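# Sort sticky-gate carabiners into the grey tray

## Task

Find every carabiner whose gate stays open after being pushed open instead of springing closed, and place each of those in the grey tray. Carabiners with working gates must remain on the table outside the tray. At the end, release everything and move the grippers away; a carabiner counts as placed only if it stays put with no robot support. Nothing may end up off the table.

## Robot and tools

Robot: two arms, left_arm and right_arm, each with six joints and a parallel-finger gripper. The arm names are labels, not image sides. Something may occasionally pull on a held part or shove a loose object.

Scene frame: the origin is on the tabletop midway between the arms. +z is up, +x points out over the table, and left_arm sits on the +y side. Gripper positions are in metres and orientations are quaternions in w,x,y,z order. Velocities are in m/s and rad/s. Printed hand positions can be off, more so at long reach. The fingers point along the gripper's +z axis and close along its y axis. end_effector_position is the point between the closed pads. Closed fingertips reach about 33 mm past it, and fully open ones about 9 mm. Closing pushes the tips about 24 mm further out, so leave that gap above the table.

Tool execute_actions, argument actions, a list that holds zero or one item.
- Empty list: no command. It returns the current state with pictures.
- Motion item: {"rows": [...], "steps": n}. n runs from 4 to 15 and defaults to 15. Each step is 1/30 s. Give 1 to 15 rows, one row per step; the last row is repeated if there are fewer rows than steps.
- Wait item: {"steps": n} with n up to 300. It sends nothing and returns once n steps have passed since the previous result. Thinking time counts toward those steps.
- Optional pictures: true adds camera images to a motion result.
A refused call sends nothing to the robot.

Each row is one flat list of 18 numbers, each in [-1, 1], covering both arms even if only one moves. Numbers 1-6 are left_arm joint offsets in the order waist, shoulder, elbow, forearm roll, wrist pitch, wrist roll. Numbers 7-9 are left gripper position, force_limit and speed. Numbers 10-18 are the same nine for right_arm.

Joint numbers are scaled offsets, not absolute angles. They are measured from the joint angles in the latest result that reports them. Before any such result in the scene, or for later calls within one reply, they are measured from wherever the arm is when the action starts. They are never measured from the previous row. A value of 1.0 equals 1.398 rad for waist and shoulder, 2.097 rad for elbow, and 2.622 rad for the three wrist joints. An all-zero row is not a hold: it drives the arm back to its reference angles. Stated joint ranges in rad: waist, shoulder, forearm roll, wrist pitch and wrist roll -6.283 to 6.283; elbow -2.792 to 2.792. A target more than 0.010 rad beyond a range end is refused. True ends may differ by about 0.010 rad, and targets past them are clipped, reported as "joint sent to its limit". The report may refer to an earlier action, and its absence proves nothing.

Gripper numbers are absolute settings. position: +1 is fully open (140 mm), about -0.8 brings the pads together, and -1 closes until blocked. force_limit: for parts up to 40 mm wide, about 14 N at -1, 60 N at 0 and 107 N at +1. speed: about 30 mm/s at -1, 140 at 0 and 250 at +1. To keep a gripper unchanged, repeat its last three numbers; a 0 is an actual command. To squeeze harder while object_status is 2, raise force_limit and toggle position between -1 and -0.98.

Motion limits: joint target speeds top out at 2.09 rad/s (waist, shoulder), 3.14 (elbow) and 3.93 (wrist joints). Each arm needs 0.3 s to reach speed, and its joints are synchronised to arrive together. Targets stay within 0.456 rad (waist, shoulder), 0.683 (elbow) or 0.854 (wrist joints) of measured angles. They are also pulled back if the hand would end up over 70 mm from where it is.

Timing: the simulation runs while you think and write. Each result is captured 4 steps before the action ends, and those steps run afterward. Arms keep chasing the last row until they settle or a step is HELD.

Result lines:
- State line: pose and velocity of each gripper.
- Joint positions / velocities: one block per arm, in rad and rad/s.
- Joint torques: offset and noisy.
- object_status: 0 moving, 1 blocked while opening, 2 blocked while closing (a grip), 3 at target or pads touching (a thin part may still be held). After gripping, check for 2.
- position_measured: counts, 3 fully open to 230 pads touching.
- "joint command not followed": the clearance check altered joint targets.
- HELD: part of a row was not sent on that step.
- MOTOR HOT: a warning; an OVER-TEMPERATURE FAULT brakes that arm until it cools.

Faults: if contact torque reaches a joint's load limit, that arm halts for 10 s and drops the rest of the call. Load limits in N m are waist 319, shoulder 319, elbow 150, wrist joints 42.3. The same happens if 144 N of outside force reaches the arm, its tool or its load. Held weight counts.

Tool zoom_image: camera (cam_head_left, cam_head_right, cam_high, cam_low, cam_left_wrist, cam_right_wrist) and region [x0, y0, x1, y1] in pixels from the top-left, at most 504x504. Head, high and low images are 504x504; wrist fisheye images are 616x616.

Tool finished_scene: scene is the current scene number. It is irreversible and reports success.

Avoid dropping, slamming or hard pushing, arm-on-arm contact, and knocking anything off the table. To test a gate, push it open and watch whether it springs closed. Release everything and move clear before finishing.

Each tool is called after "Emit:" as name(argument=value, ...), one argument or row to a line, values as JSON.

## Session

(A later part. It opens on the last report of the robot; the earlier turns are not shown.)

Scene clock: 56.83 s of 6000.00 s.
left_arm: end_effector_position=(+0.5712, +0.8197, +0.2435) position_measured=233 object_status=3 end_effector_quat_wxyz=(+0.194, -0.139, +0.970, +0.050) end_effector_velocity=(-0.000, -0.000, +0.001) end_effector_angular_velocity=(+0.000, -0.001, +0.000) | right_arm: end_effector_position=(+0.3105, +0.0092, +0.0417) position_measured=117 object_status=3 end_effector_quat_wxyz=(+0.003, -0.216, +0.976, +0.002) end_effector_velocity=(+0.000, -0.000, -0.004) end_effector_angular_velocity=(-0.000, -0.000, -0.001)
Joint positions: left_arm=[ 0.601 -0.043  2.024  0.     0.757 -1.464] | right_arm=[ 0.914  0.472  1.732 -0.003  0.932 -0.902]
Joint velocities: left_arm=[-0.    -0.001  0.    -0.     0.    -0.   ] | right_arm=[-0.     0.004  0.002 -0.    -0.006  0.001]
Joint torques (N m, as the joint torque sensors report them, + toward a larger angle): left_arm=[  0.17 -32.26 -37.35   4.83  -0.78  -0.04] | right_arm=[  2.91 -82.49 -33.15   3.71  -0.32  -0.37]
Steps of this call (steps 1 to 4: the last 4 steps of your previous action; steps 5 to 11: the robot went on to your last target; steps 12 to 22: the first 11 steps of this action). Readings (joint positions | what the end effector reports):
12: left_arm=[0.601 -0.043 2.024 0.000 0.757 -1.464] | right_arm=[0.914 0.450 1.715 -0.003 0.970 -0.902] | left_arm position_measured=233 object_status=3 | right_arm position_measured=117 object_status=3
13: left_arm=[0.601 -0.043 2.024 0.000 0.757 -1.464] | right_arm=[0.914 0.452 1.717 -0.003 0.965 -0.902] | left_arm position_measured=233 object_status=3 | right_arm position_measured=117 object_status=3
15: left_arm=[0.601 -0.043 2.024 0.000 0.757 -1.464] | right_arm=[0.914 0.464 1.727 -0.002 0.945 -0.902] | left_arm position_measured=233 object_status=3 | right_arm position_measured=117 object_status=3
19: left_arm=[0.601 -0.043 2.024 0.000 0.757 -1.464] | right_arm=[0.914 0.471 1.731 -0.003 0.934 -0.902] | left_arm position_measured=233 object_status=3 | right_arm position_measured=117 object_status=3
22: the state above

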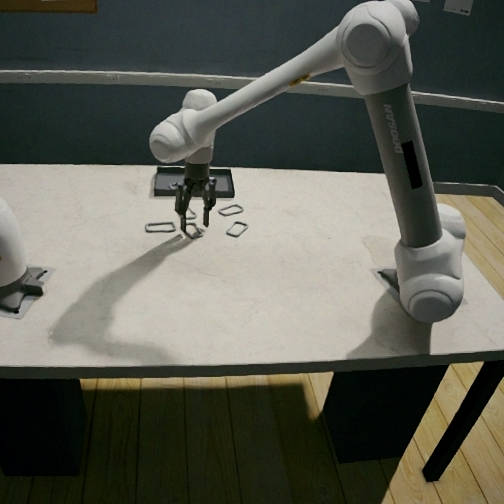

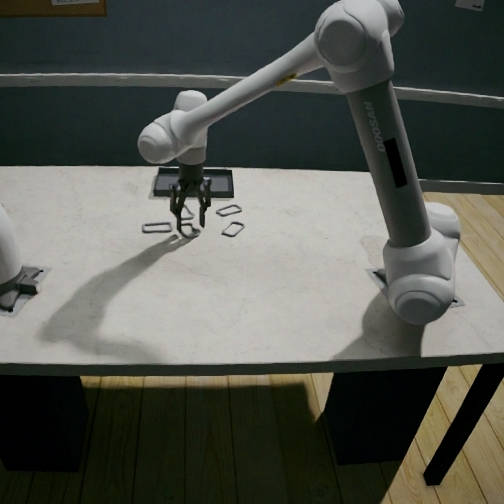

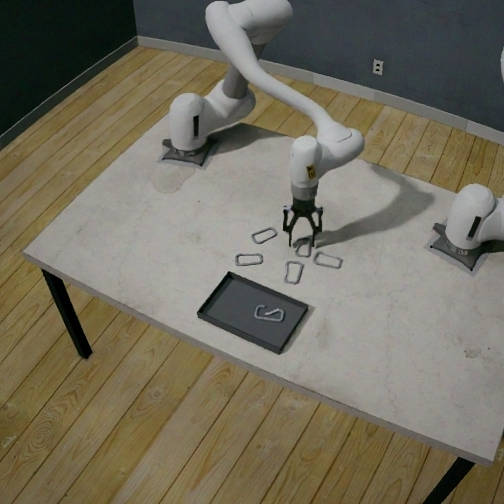

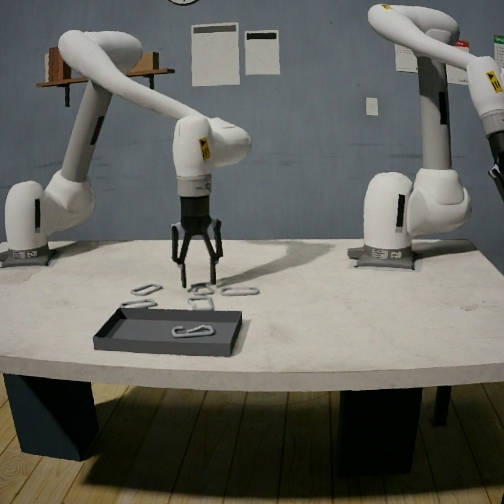

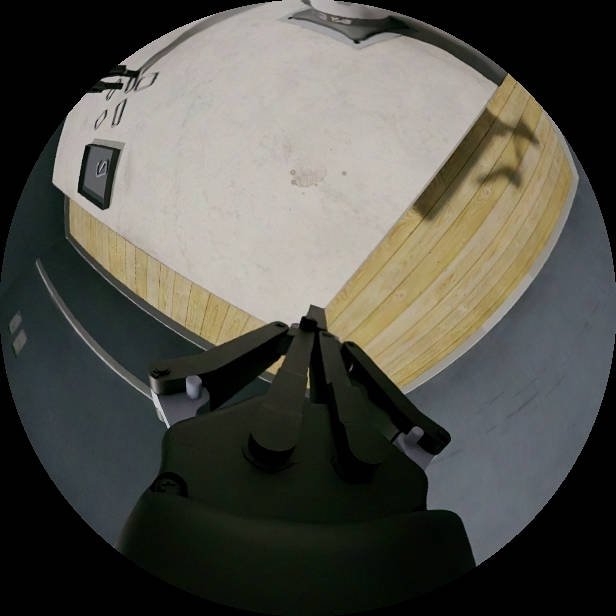

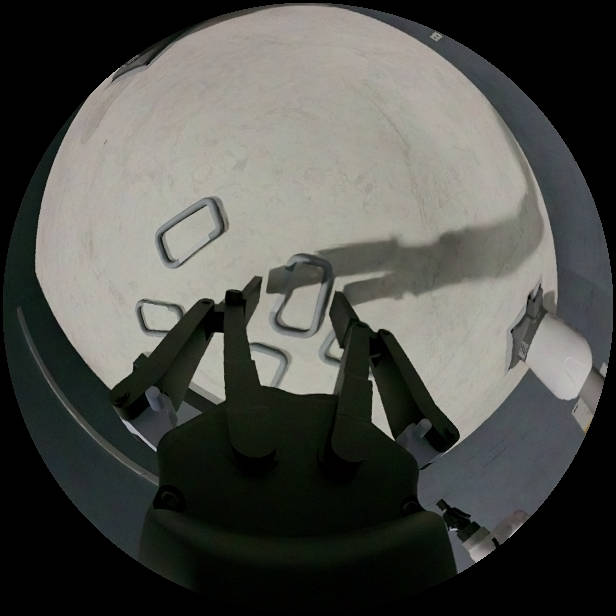

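Emit:
execute_actions(
  actions=[
    {"rows":[[0,0,0,0,0,0,-1,0,0,0.0026,0.006,0.001,0,-0.004,0.0014,0.1,-0.5,0.5]],"steps":12},
  ],
)

Emit:
execute_actions(
  actions=[
    {"rows":[[0,0,0,0,0,0,-1,0,0,0,0,0,0,0,0,-0.15,-0.7,-0.3]],"steps":15},
  ],
  pictures=true,
)

Emit:
zoom_image(
  camera="cam_right_wrist",
  region=[200,200,400,400],
)

Scene clock: 57.33 s of 6000.00 s.
left_arm: end_effector_position=(+0.5712, +0.8197, +0.2435) position_measured=233 object_status=3 end_effector_quat_wxyz=(+0.194, -0.139, +0.970, +0.050) end_effector_velocity=(+0.000, +0.000, -0.001) end_effector_angular_velocity=(-0.001, +0.002, -0.001) | right_arm: end_effector_position=(+0.3087, +0.0111, +0.0349) position_measured=117 object_status=3 end_effector_quat_wxyz=(+0.003, -0.216, +0.976, +0.002) end_effector_velocity=(-0.002, +0.002, -0.004) end_effector_angular_velocity=(+0.001, -0.000, +0.000)
Joint positions: left_arm=[ 0.601 -0.043  2.024  0.     0.757 -1.464] | right_arm=[ 0.917  0.48   1.734 -0.003  0.922 -0.899]
Joint velocities: left_arm=[ 0.     0.002 -0.    -0.     0.     0.001] | right_arm=[ 0.003  0.004  0.002  0.    -0.007  0.003]
Joint torques (N m, as the joint torque sensors report them, + toward a larger angle): left_arm=[ -0.51 -32.8  -37.48   4.88  -0.79   0.01] | right_arm=[  2.8  -80.43 -32.14   3.61   0.28  -0.52]
Steps of this call (steps 1 to 4: the last 4 steps of your previous action; steps 5 to 7: the robot went on to your last target; steps 8 to 15: the first 8 steps of this action). Readings (joint positions | what the end effector reports):
8: left_arm=[0.601 -0.043 2.024 0.000 0.757 -1.464] | right_arm=[0.914 0.472 1.732 -0.003 0.932 -0.902] | left_arm position_measured=233 object_status=3 | right_arm position_measured=117 object_status=3
9: left_arm=[0.601 -0.043 2.024 0.000 0.757 -1.464] | right_arm=[0.915 0.474 1.733 -0.003 0.929 -0.902] | left_arm position_measured=233 object_status=3 | right_arm position_measured=117 object_status=3
11: left_arm=[0.601 -0.043 2.024 0.000 0.757 -1.464] | right_arm=[0.916 0.478 1.734 -0.003 0.925 -0.900] | left_arm position_measured=233 object_status=3 | right_arm position_measured=117 object_status=3
15: the state above

Scene clock: 57.83 s of 6000.00 s.
left_arm: end_effector_position=(+0.5712, +0.8197, +0.2435) position_measured=233 object_status=3 end_effector_quat_wxyz=(+0.194, -0.139, +0.970, +0.050) end_effector_velocity=(-0.000, -0.000, +0.001) end_effector_angular_velocity=(+0.002, -0.001, -0.003) | right_arm: end_effector_position=(+0.3086, +0.0112, +0.0346) position_measured=148 object_status=0 end_effector_quat_wxyz=(+0.003, -0.216, +0.976, +0.002) end_effector_velocity=(+0.000, -0.000, -0.001) end_effector_angular_velocity=(-0.001, +0.000, +0.000)
Joint positions: left_arm=[ 0.601 -0.043  2.024  0.     0.757 -1.464] | right_arm=[ 0.918  0.48   1.734 -0.003  0.922 -0.899]
Joint velocities: left_arm=[-0.001 -0.002  0.     0.001  0.     0.002] | right_arm=[-0.     0.001 -0.    -0.     0.    -0.   ]
Joint torques (N m, as the joint torque sensors report them, + toward a larger angle): left_arm=[ -1.1  -32.45 -37.54   4.82  -0.8   -0.05] | right_arm=[  2.72 -81.5  -32.12   3.7   -0.25  -0.27]
Steps of this call (steps 1 to 4: the last 4 steps of your previous action; steps 5 to 15: the first 11 steps of this action, its rows measured from where the robot was after step 4). Readings (joint positions | what the end effector reports):
4: left_arm=[0.601 -0.043 2.024 0.000 0.757 -1.464] | right_arm=[0.918 0.480 1.734 -0.003 0.922 -0.899] | left_arm position_measured=233 object_status=3 | right_arm position_measured=117 object_status=3
5: left_arm=[0.601 -0.043 2.024 0.000 0.757 -1.464] | right_arm=[0.918 0.480 1.734 -0.003 0.922 -0.899] | left_arm position_measured=233 object_status=3 | right_arm position_measured=117 object_status=0
6: left_arm=[0.601 -0.043 2.024 0.000 0.757 -1.464] | right_arm=[0.918 0.480 1.734 -0.003 0.922 -0.899] | left_arm position_measured=233 object_status=3 | right_arm position_measured=119 object_status=0
8: left_arm=[0.601 -0.043 2.024 0.000 0.757 -1.464] | right_arm=[0.918 0.480 1.734 -0.003 0.922 -0.899] | left_arm position_measured=233 object_status=3 | right_arm position_measured=130 object_status=0
12: left_arm=[0.601 -0.043 2.024 0.000 0.757 -1.464] | right_arm=[0.918 0.480 1.734 -0.003 0.922 -0.899] | left_arm position_measured=233 object_status=3 | right_arm position_measured=148 object_status=0
15: the state above

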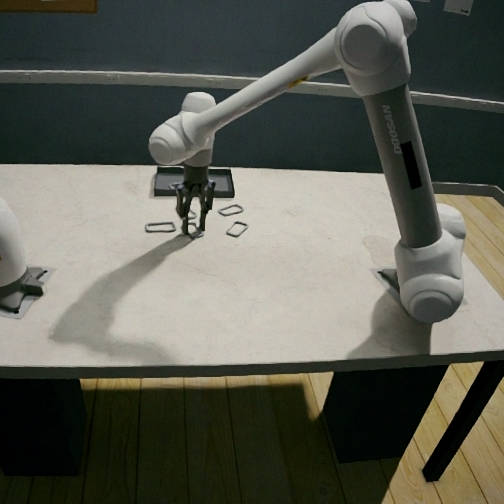

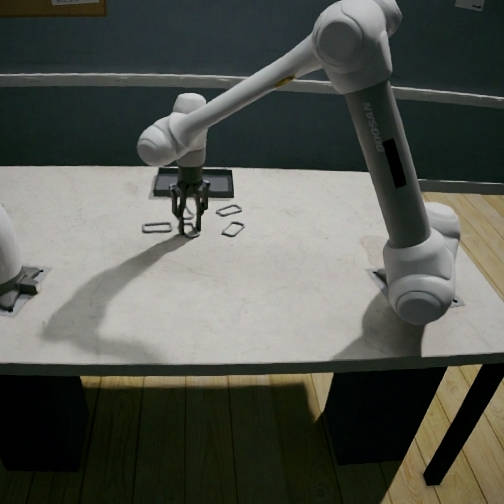

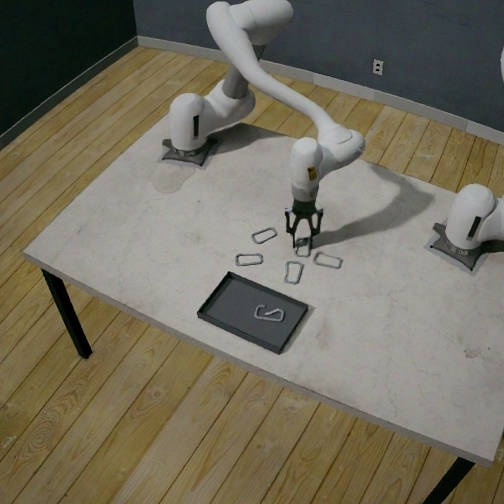

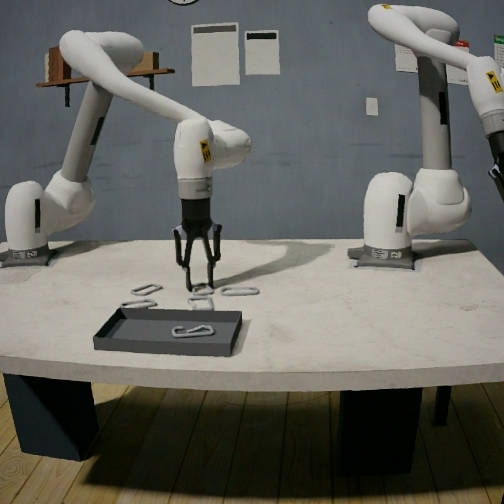

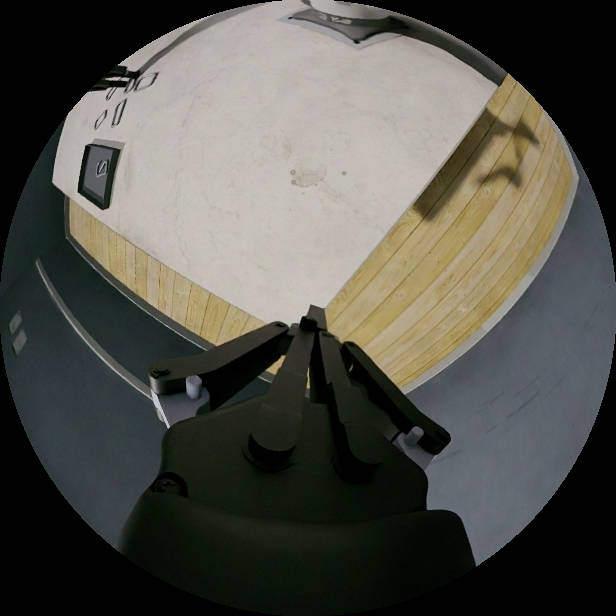

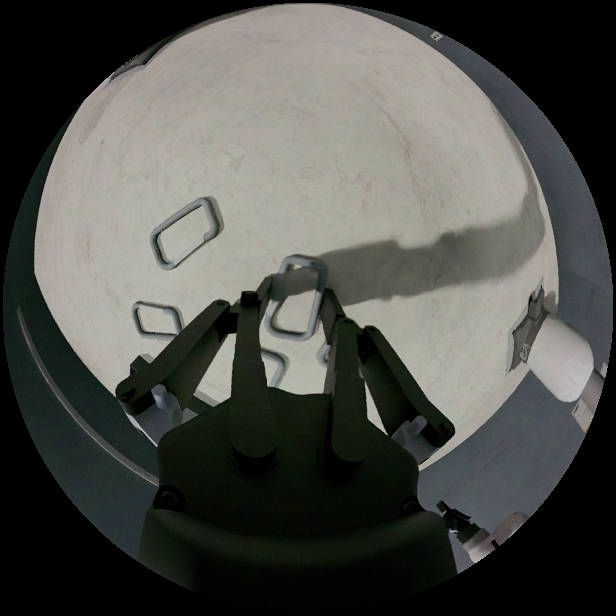

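Region (200, 200, 400, 400) of cam_right_wrist's 616x616 image, scaled by 2.520, with more detail than that image has.

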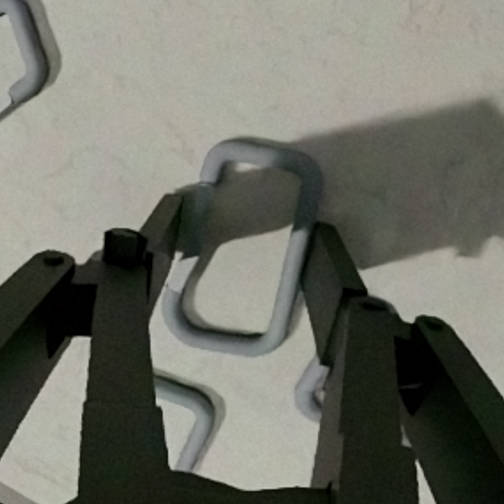

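Emit:
execute_actions(
  actions=[
    {"rows":[[0,0,0,0,0,0,-1,0,0,0,0,0,0,0,0,-0.4,-0.6,-0.4]],"steps":15},
  ],
  pictures=true,
)

Emit:
zoom_image(
  camera="cam_right_wrist",
  region=[200,200,400,400],
)

Scene clock: 58.33 s of 6000.00 s.
left_arm: end_effector_position=(+0.5712, +0.8197, +0.2435) position_measured=233 object_status=3 end_effector_quat_wxyz=(+0.194, -0.139, +0.970, +0.050) end_effector_velocity=(+0.000, -0.001, -0.001) end_effector_angular_velocity=(-0.001, +0.001, -0.001) | right_arm: end_effector_position=(+0.3086, +0.0112, +0.0346) position_measured=162 object_status=0 end_effector_quat_wxyz=(+0.003, -0.216, +0.976, +0.002) end_effector_velocity=(-0.000, -0.000, -0.001) end_effector_angular_velocity=(-0.001, +0.001, -0.001)
Joint positions: left_arm=[ 0.601 -0.043  2.024  0.     0.757 -1.464] | right_arm=[ 0.918  0.48   1.734 -0.003  0.922 -0.899]
Joint velocities: left_arm=[-0.001  0.001  0.    -0.001  0.     0.   ] | right_arm=[-0.     0.001 -0.     0.    -0.     0.001]
Joint torques (N m, as the joint torque sensors report them, + toward a larger angle): left_arm=[ -0.34 -32.71 -37.42   4.95  -0.89   0.04] | right_arm=[  0.42 -61.34 -18.71   2.3    0.31  -0.35]
Steps of this call (steps 1 to 4: the last 4 steps of your previous action; steps 5 to 15: the first 11 steps of this action). Readings (joint positions | what the end effector reports):
5: left_arm=[0.601 -0.043 2.024 0.000 0.757 -1.464] | right_arm=[0.918 0.480 1.734 -0.003 0.922 -0.899] | left_arm position_measured=233 object_status=3 | right_arm position_measured=148 object_status=0
6: left_arm=[0.601 -0.043 2.024 0.000 0.757 -1.464] | right_arm=[0.918 0.480 1.734 -0.003 0.922 -0.899] | left_arm position_measured=233 object_status=3 | right_arm position_measured=150 object_status=0
8: left_arm=[0.601 -0.043 2.024 0.000 0.757 -1.464] | right_arm=[0.918 0.480 1.734 -0.003 0.922 -0.899] | left_arm position_measured=233 object_status=3 | right_arm position_measured=160 object_status=0
12: left_arm=[0.601 -0.043 2.024 0.000 0.757 -1.464] | right_arm=[0.918 0.480 1.734 -0.003 0.922 -0.899] | left_arm position_measured=233 object_status=3 | right_arm position_measured=161 object_status=0
15: the state above

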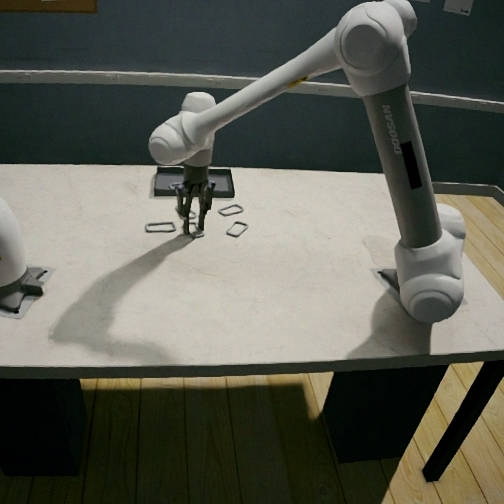

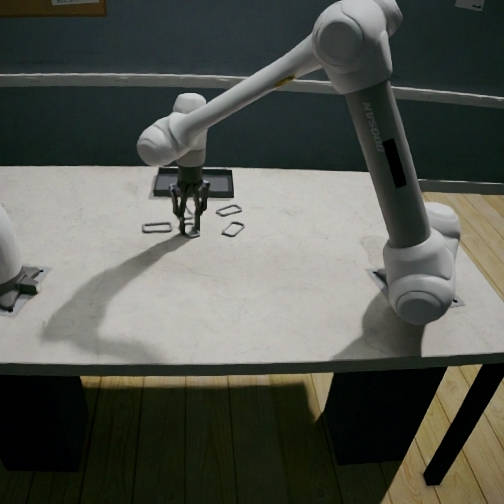

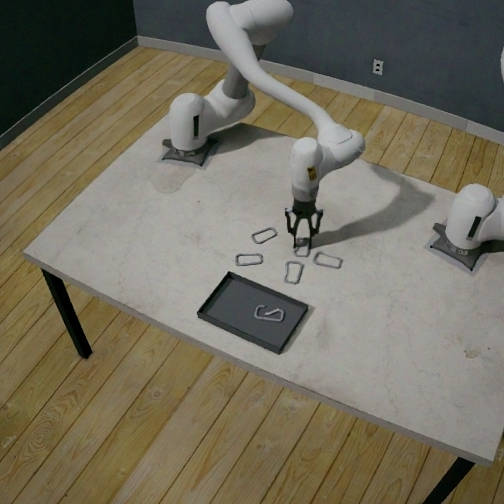

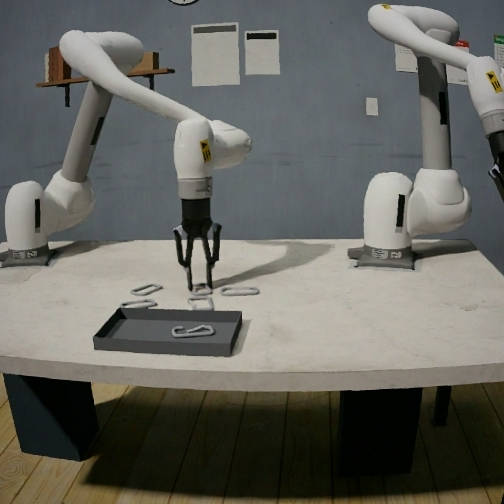

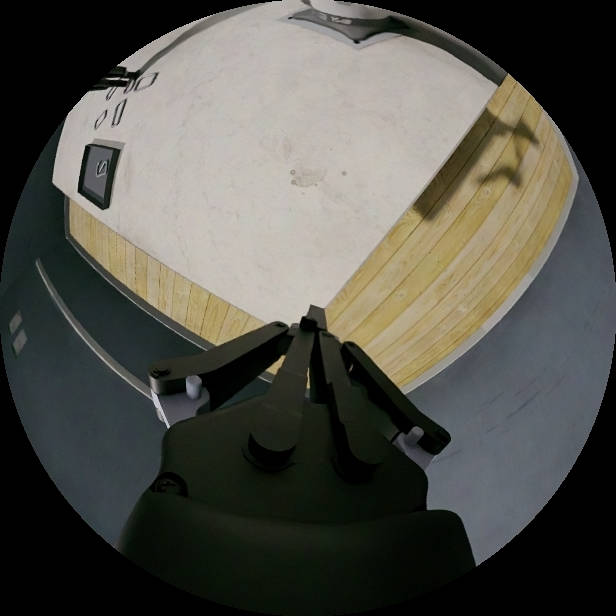

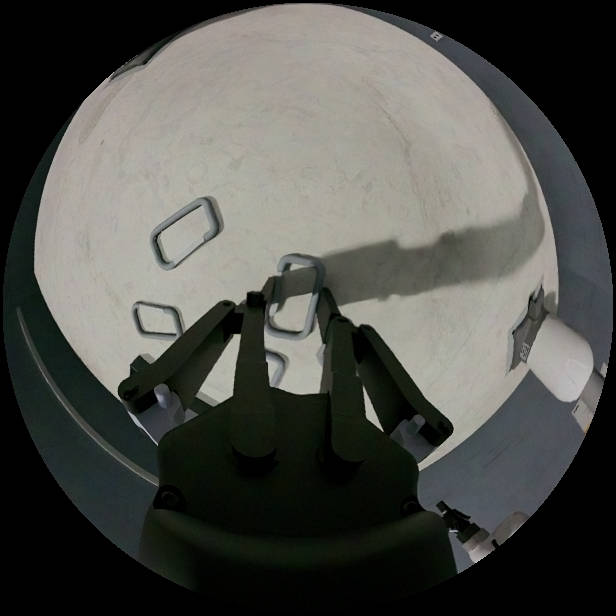

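Region (200, 200, 400, 400) of cam_right_wrist's 616x616 image, scaled by 2.520, with more detail than that image has.

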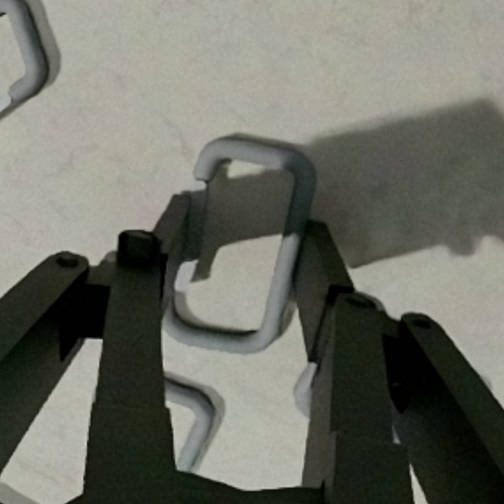

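Emit:
execute_actions(
  actions=[
    {"rows":[[0,0,0,0,0,0,-1,0,0,0,-0.003,-0.0015,0,0.0028,0,-0.4,-0.6,-0.4]],"steps":15},
  ],
  pictures=true,
)

Emit:
zoom_image(
  camera="cam_right_wrist",
  region=[200,200,400,400],
)

Scene clock: 58.87 s of 6000.00 s.
left_arm: end_effector_position=(+0.5712, +0.8197, +0.2435) position_measured=233 object_status=3 end_effector_quat_wxyz=(+0.194, -0.139, +0.970, +0.050) end_effector_velocity=(+0.000, -0.001, -0.000) end_effector_angular_velocity=(-0.000, +0.000, -0.001) | right_arm: end_effector_position=(+0.3087, +0.0113, +0.0390) position_measured=163 object_status=2 end_effector_quat_wxyz=(+0.003, -0.216, +0.976, +0.002) end_effector_velocity=(-0.000, +0.000, +0.001) end_effector_angular_velocity=(+0.001, -0.000, +0.000)
Joint positions: left_arm=[ 0.601 -0.043  2.024  0.     0.757 -1.464] | right_arm=[ 0.918  0.476  1.731 -0.003  0.929 -0.899]
Joint velocities: left_arm=[-0.001  0.    -0.     0.     0.    -0.001] | right_arm=[ 0.    -0.001 -0.     0.     0.001 -0.   ]
Joint torques (N m, as the joint torque sensors report them, + toward a larger angle): left_arm=[ -0.08 -32.17 -36.96   4.81  -0.74   0.02] | right_arm=[  3.79 -84.19 -31.81   3.76  -0.43  -0.32]
Steps of this call (steps 1 to 4: the last 4 steps of your previous action; step 5: the robot went on to your last target; steps 6 to 16: the first 11 steps of this action). Readings (joint positions | what the end effector reports):
6: left_arm=[0.601 -0.043 2.024 0.000 0.757 -1.464] | right_arm=[0.918 0.480 1.734 -0.003 0.922 -0.899] | left_arm position_measured=233 object_status=3 | right_arm position_measured=162 object_status=2
7: left_arm=[0.601 -0.043 2.024 0.000 0.757 -1.464] | right_arm=[0.918 0.479 1.734 -0.003 0.923 -0.899] | left_arm position_measured=233 object_status=3 | right_arm position_measured=162 object_status=2
9: left_arm=[0.601 -0.043 2.024 0.000 0.757 -1.464] | right_arm=[0.918 0.477 1.732 -0.003 0.927 -0.899] | left_arm position_measured=233 object_status=3 | right_arm position_measured=163 object_status=2
13: left_arm=[0.601 -0.043 2.024 0.000 0.757 -1.464] | right_arm=[0.918 0.476 1.731 -0.003 0.929 -0.899] | left_arm position_measured=233 object_status=3 | right_arm position_measured=163 object_status=2
16: the state above

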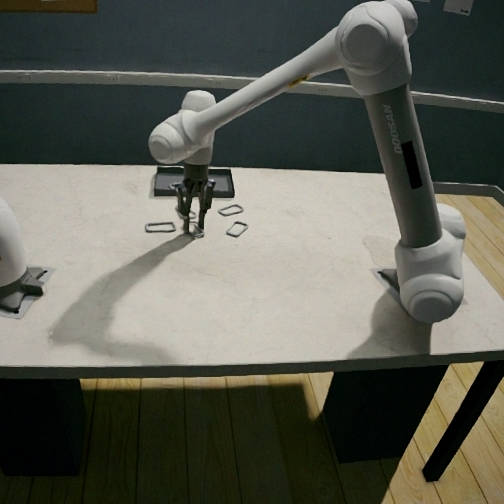

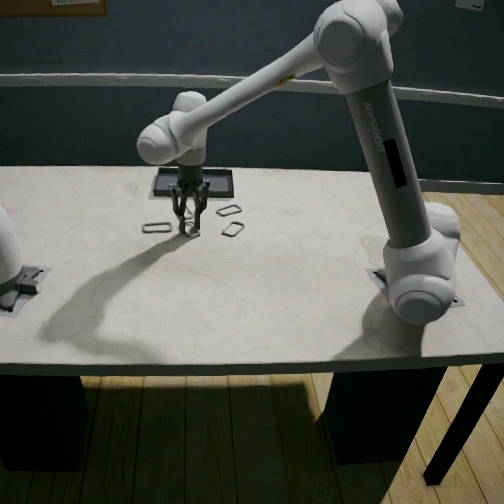

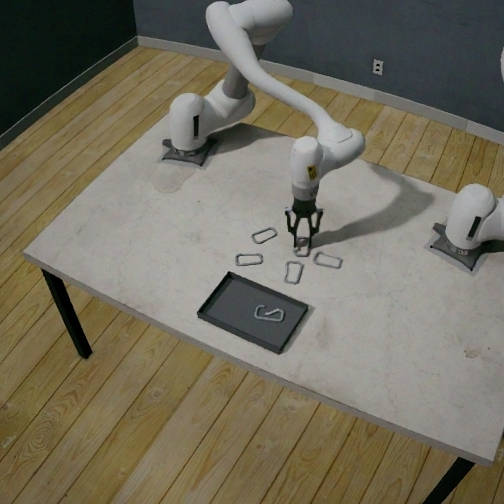

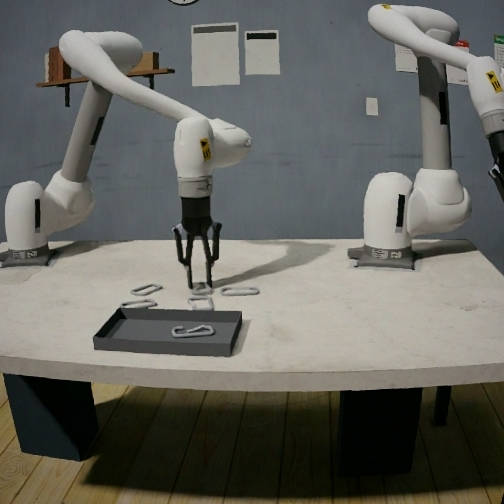

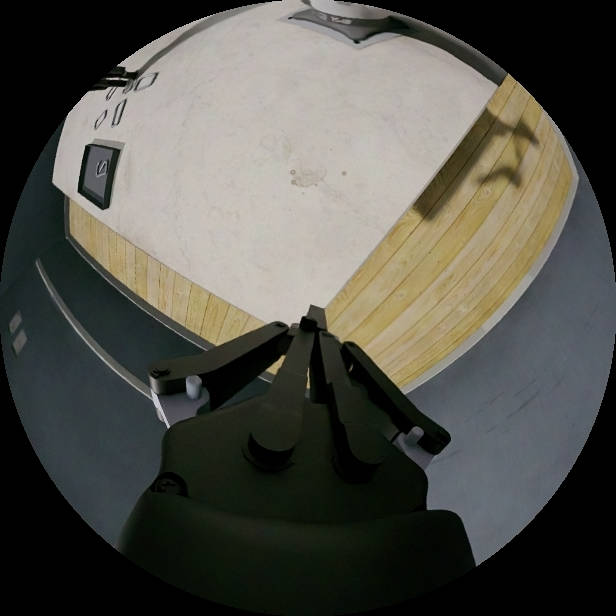

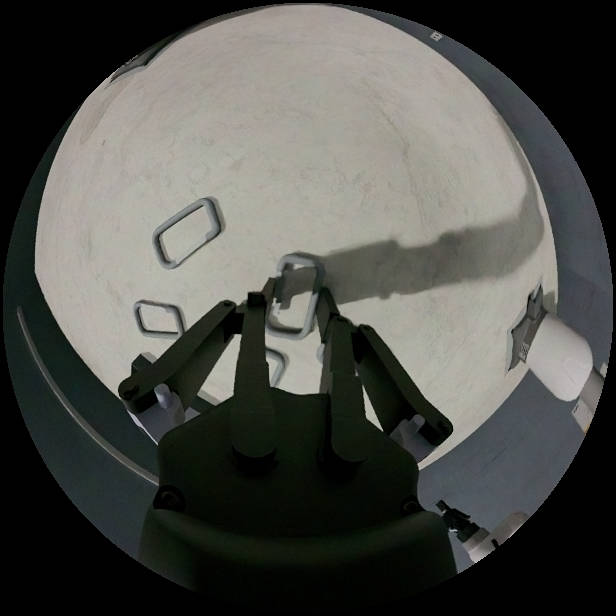

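Region (200, 200, 400, 400) of cam_right_wrist's 616x616 image, scaled by 2.520, with more detail than that image has.

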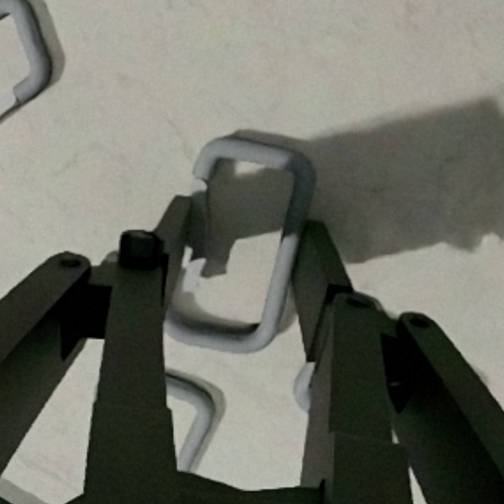

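Emit:
execute_actions(
  actions=[
    {"rows":[[0,0,0,0,0,0,-1,0,0,0,0,0,0,0,0,-0.45,-0.5,-0.4]],"steps":15},
  ],
  pictures=true,
)

Emit:
zoom_image(
  camera="cam_right_wrist",
  region=[200,200,400,400],
)

Scene clock: 59.40 s of 6000.00 s.
left_arm: end_effector_position=(+0.5712, +0.8197, +0.2435) position_measured=233 object_status=3 end_effector_quat_wxyz=(+0.194, -0.139, +0.970, +0.050) end_effector_velocity=(-0.000, +0.001, -0.001) end_effector_angular_velocity=(-0.001, +0.001, +0.002) | right_arm: end_effector_position=(+0.3087, +0.0114, +0.0391) position_measured=166 object_status=2 end_effector_quat_wxyz=(+0.003, -0.216, +0.976, +0.002) end_effector_velocity=(-0.001, -0.001, -0.000) end_effector_angular_velocity=(-0.001, +0.000, +0.000)
Joint positions: left_arm=[ 0.601 -0.043  2.024  0.     0.757 -1.464] | right_arm=[ 0.918  0.476  1.731 -0.003  0.929 -0.899]
Joint velocities: left_arm=[ 0.001  0.002  0.    -0.001  0.     0.   ] | right_arm=[ 0.    -0.     0.001 -0.     0.    -0.   ]
Joint torques (N m, as the joint torque sensors report them, + toward a larger angle): left_arm=[  0.03 -31.93 -37.41   4.82  -0.74   0.04] | right_arm=[  3.06 -84.39 -32.06   3.89  -0.32  -0.27]
Steps of this call (steps 1 to 4: the last 4 steps of your previous action; step 5: the robot went on to your last target; steps 6 to 16: the first 11 steps of this action). Readings (joint positions | what the end effector reports):
6: left_arm=[0.601 -0.043 2.024 0.000 0.757 -1.464] | right_arm=[0.918 0.476 1.731 -0.003 0.929 -0.899] | left_arm position_measured=233 object_status=3 | right_arm position_measured=163 object_status=0
7: left_arm=[0.601 -0.043 2.024 0.000 0.757 -1.464] | right_arm=[0.918 0.476 1.731 -0.003 0.929 -0.899] | left_arm position_measured=233 object_status=3 | right_arm position_measured=166 object_status=0
9: left_arm=[0.601 -0.043 2.024 0.000 0.757 -1.464] | right_arm=[0.918 0.476 1.731 -0.003 0.929 -0.899] | left_arm position_measured=233 object_status=3 | right_arm position_measured=166 object_status=0
13: left_arm=[0.601 -0.043 2.024 0.000 0.757 -1.464] | right_arm=[0.918 0.476 1.731 -0.003 0.929 -0.899] | left_arm position_measured=233 object_status=3 | right_arm position_measured=166 object_status=2
16: the state above

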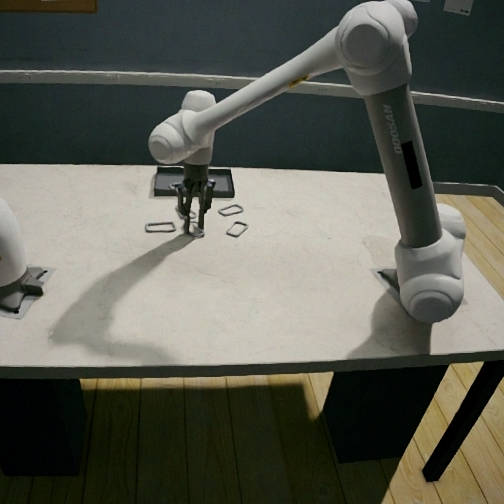

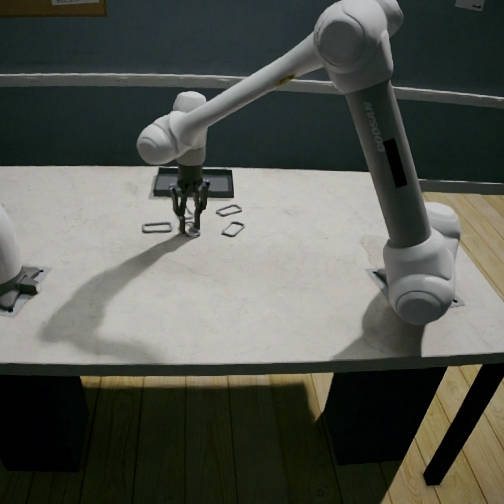

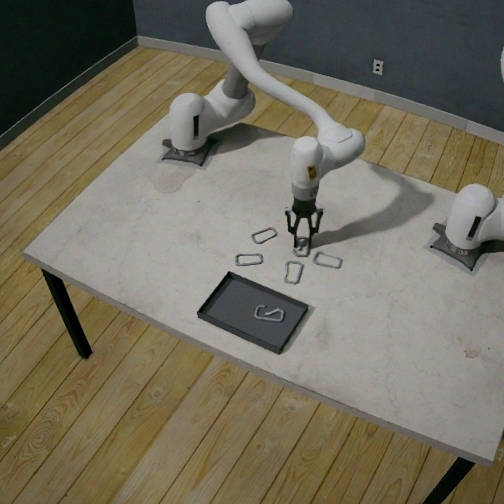

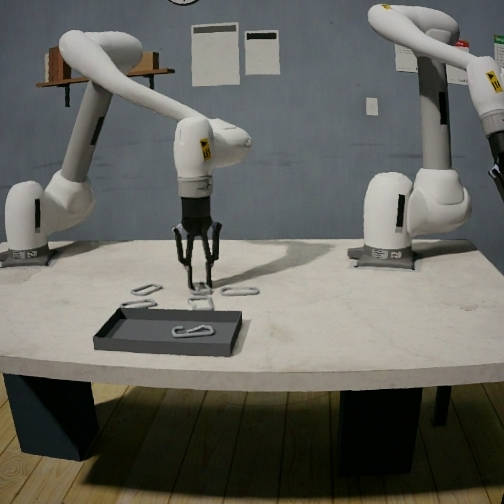

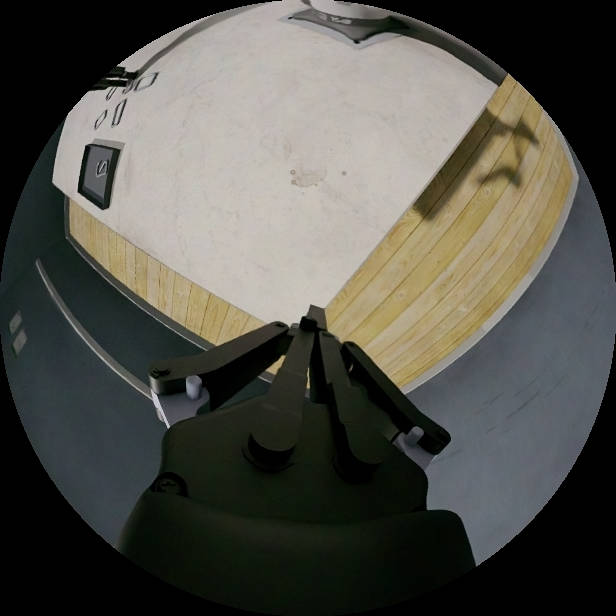

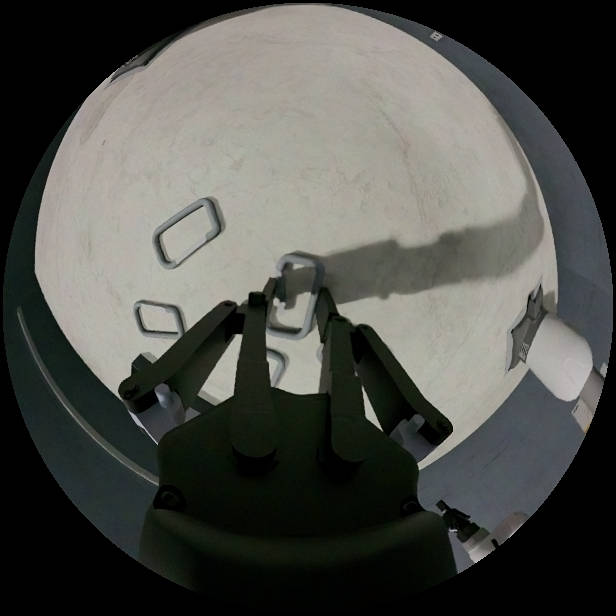

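Region (200, 200, 400, 400) of cam_right_wrist's 616x616 image, scaled by 2.520, with more detail than that image has.

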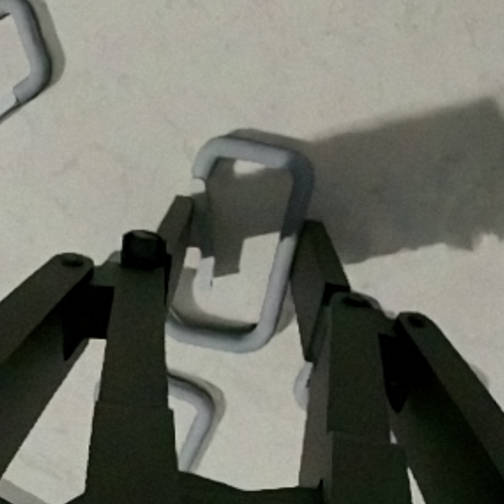

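Emit:
execute_actions(
  actions=[
    {"rows":[[0,0,0,0,0,0,-1,0,0,0,0,0,0,0,0,-0.5,0,-0.5]],"steps":15},
  ],
  pictures=true,
)

Emit:
zoom_image(
  camera="cam_right_wrist",
  region=[200,200,400,400],
)

Scene clock: 59.93 s of 6000.00 s.
left_arm: end_effector_position=(+0.5712, +0.8197, +0.2435) position_measured=233 object_status=3 end_effector_quat_wxyz=(+0.194, -0.139, +0.970, +0.050) end_effector_velocity=(+0.000, -0.000, -0.001) end_effector_angular_velocity=(-0.001, +0.001, -0.000) | right_arm: end_effector_position=(+0.3087, +0.0114, +0.0391) position_measured=176 object_status=2 end_effector_quat_wxyz=(+0.003, -0.216, +0.976, +0.002) end_effector_velocity=(+0.000, +0.000, +0.000) end_effector_angular_velocity=(+0.000, -0.000, -0.001)
Joint positions: left_arm=[ 0.601 -0.043  2.024  0.     0.757 -1.464] | right_arm=[ 0.918  0.476  1.731 -0.003  0.929 -0.899]
Joint velocities: left_arm=[-0.     0.001 -0.    -0.001  0.     0.   ] | right_arm=[ 0.    -0.    -0.    -0.    -0.     0.001]
Joint torques (N m, as the joint torque sensors report them, + toward a larger angle): left_arm=[ -0.85 -32.32 -37.25   4.87  -0.81  -0.1 ] | right_arm=[  2.86 -81.13 -32.46   3.58  -0.09  -0.39]
Steps of this call (steps 1 to 4: the last 4 steps of your previous action; step 5: the robot went on to your last target; steps 6 to 16: the first 11 steps of this action). Readings (joint positions | what the end effector reports):
6: left_arm=[0.601 -0.043 2.024 0.000 0.757 -1.464] | right_arm=[0.918 0.476 1.731 -0.003 0.929 -0.899] | left_arm position_measured=233 object_status=3 | right_arm position_measured=166 object_status=0
7: left_arm=[0.601 -0.043 2.024 0.000 0.757 -1.464] | right_arm=[0.918 0.476 1.731 -0.003 0.929 -0.899] | left_arm position_measured=233 object_status=3 | right_arm position_measured=176 object_status=0
9: left_arm=[0.601 -0.043 2.024 0.000 0.757 -1.464] | right_arm=[0.918 0.476 1.731 -0.003 0.929 -0.899] | left_arm position_measured=233 object_status=3 | right_arm position_measured=176 object_status=0
13: left_arm=[0.601 -0.043 2.024 0.000 0.757 -1.464] | right_arm=[0.918 0.476 1.731 -0.003 0.929 -0.899] | left_arm position_measured=233 object_status=3 | right_arm position_measured=176 object_status=2
16: the state above

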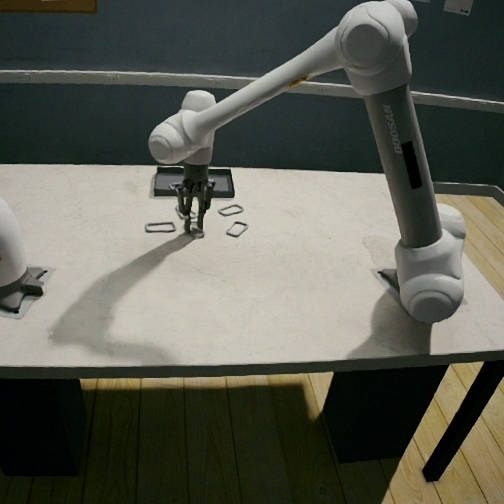

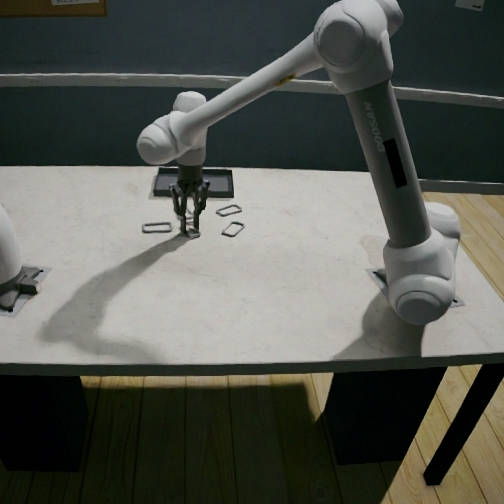

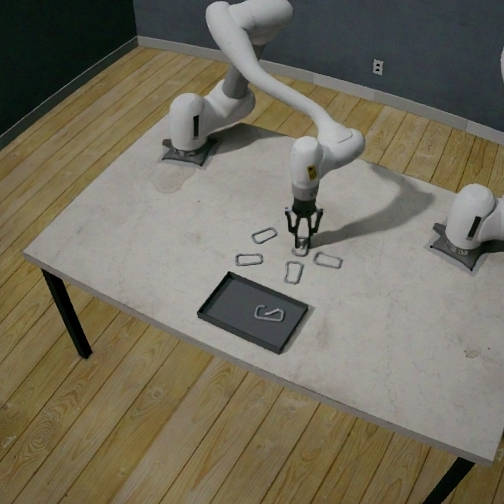

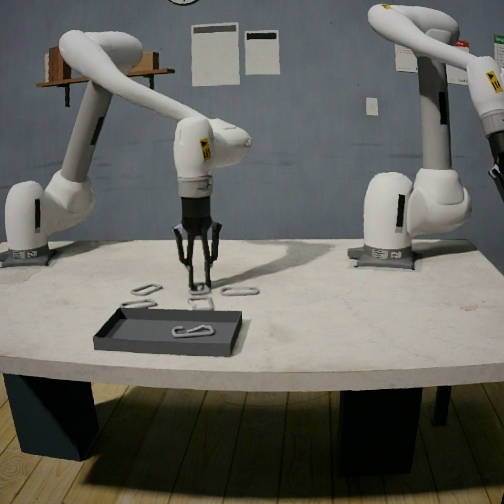

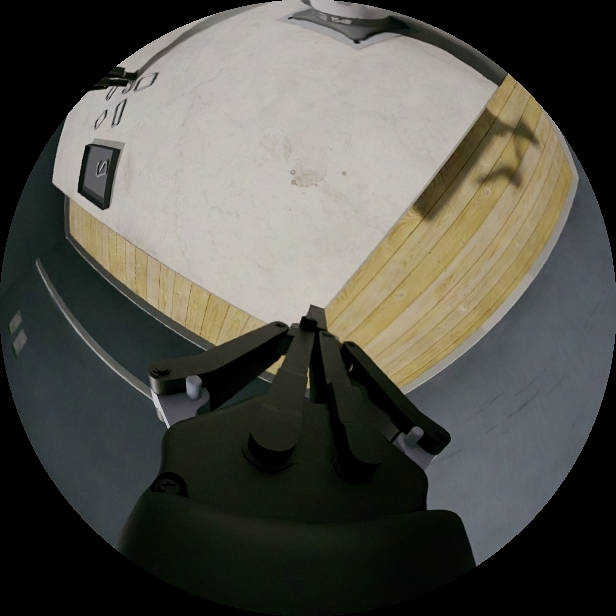

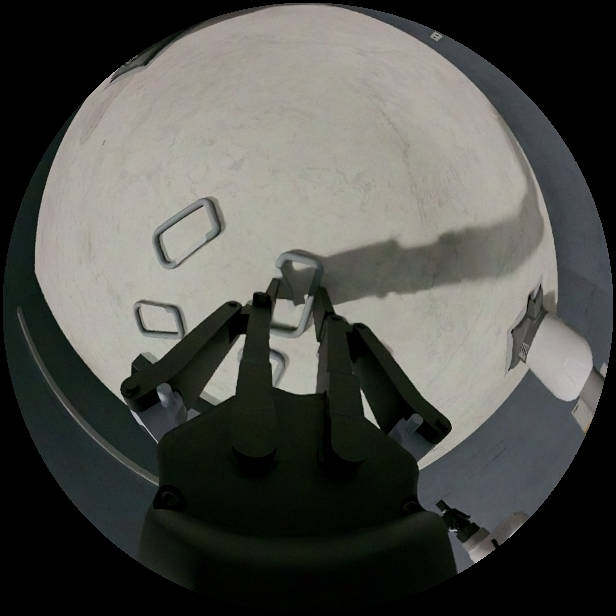

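Region (200, 200, 400, 400) of cam_right_wrist's 616x616 image, scaled by 2.520, with more detail than that image has.

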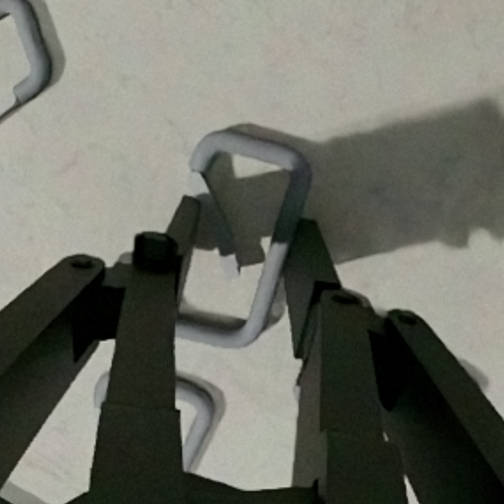

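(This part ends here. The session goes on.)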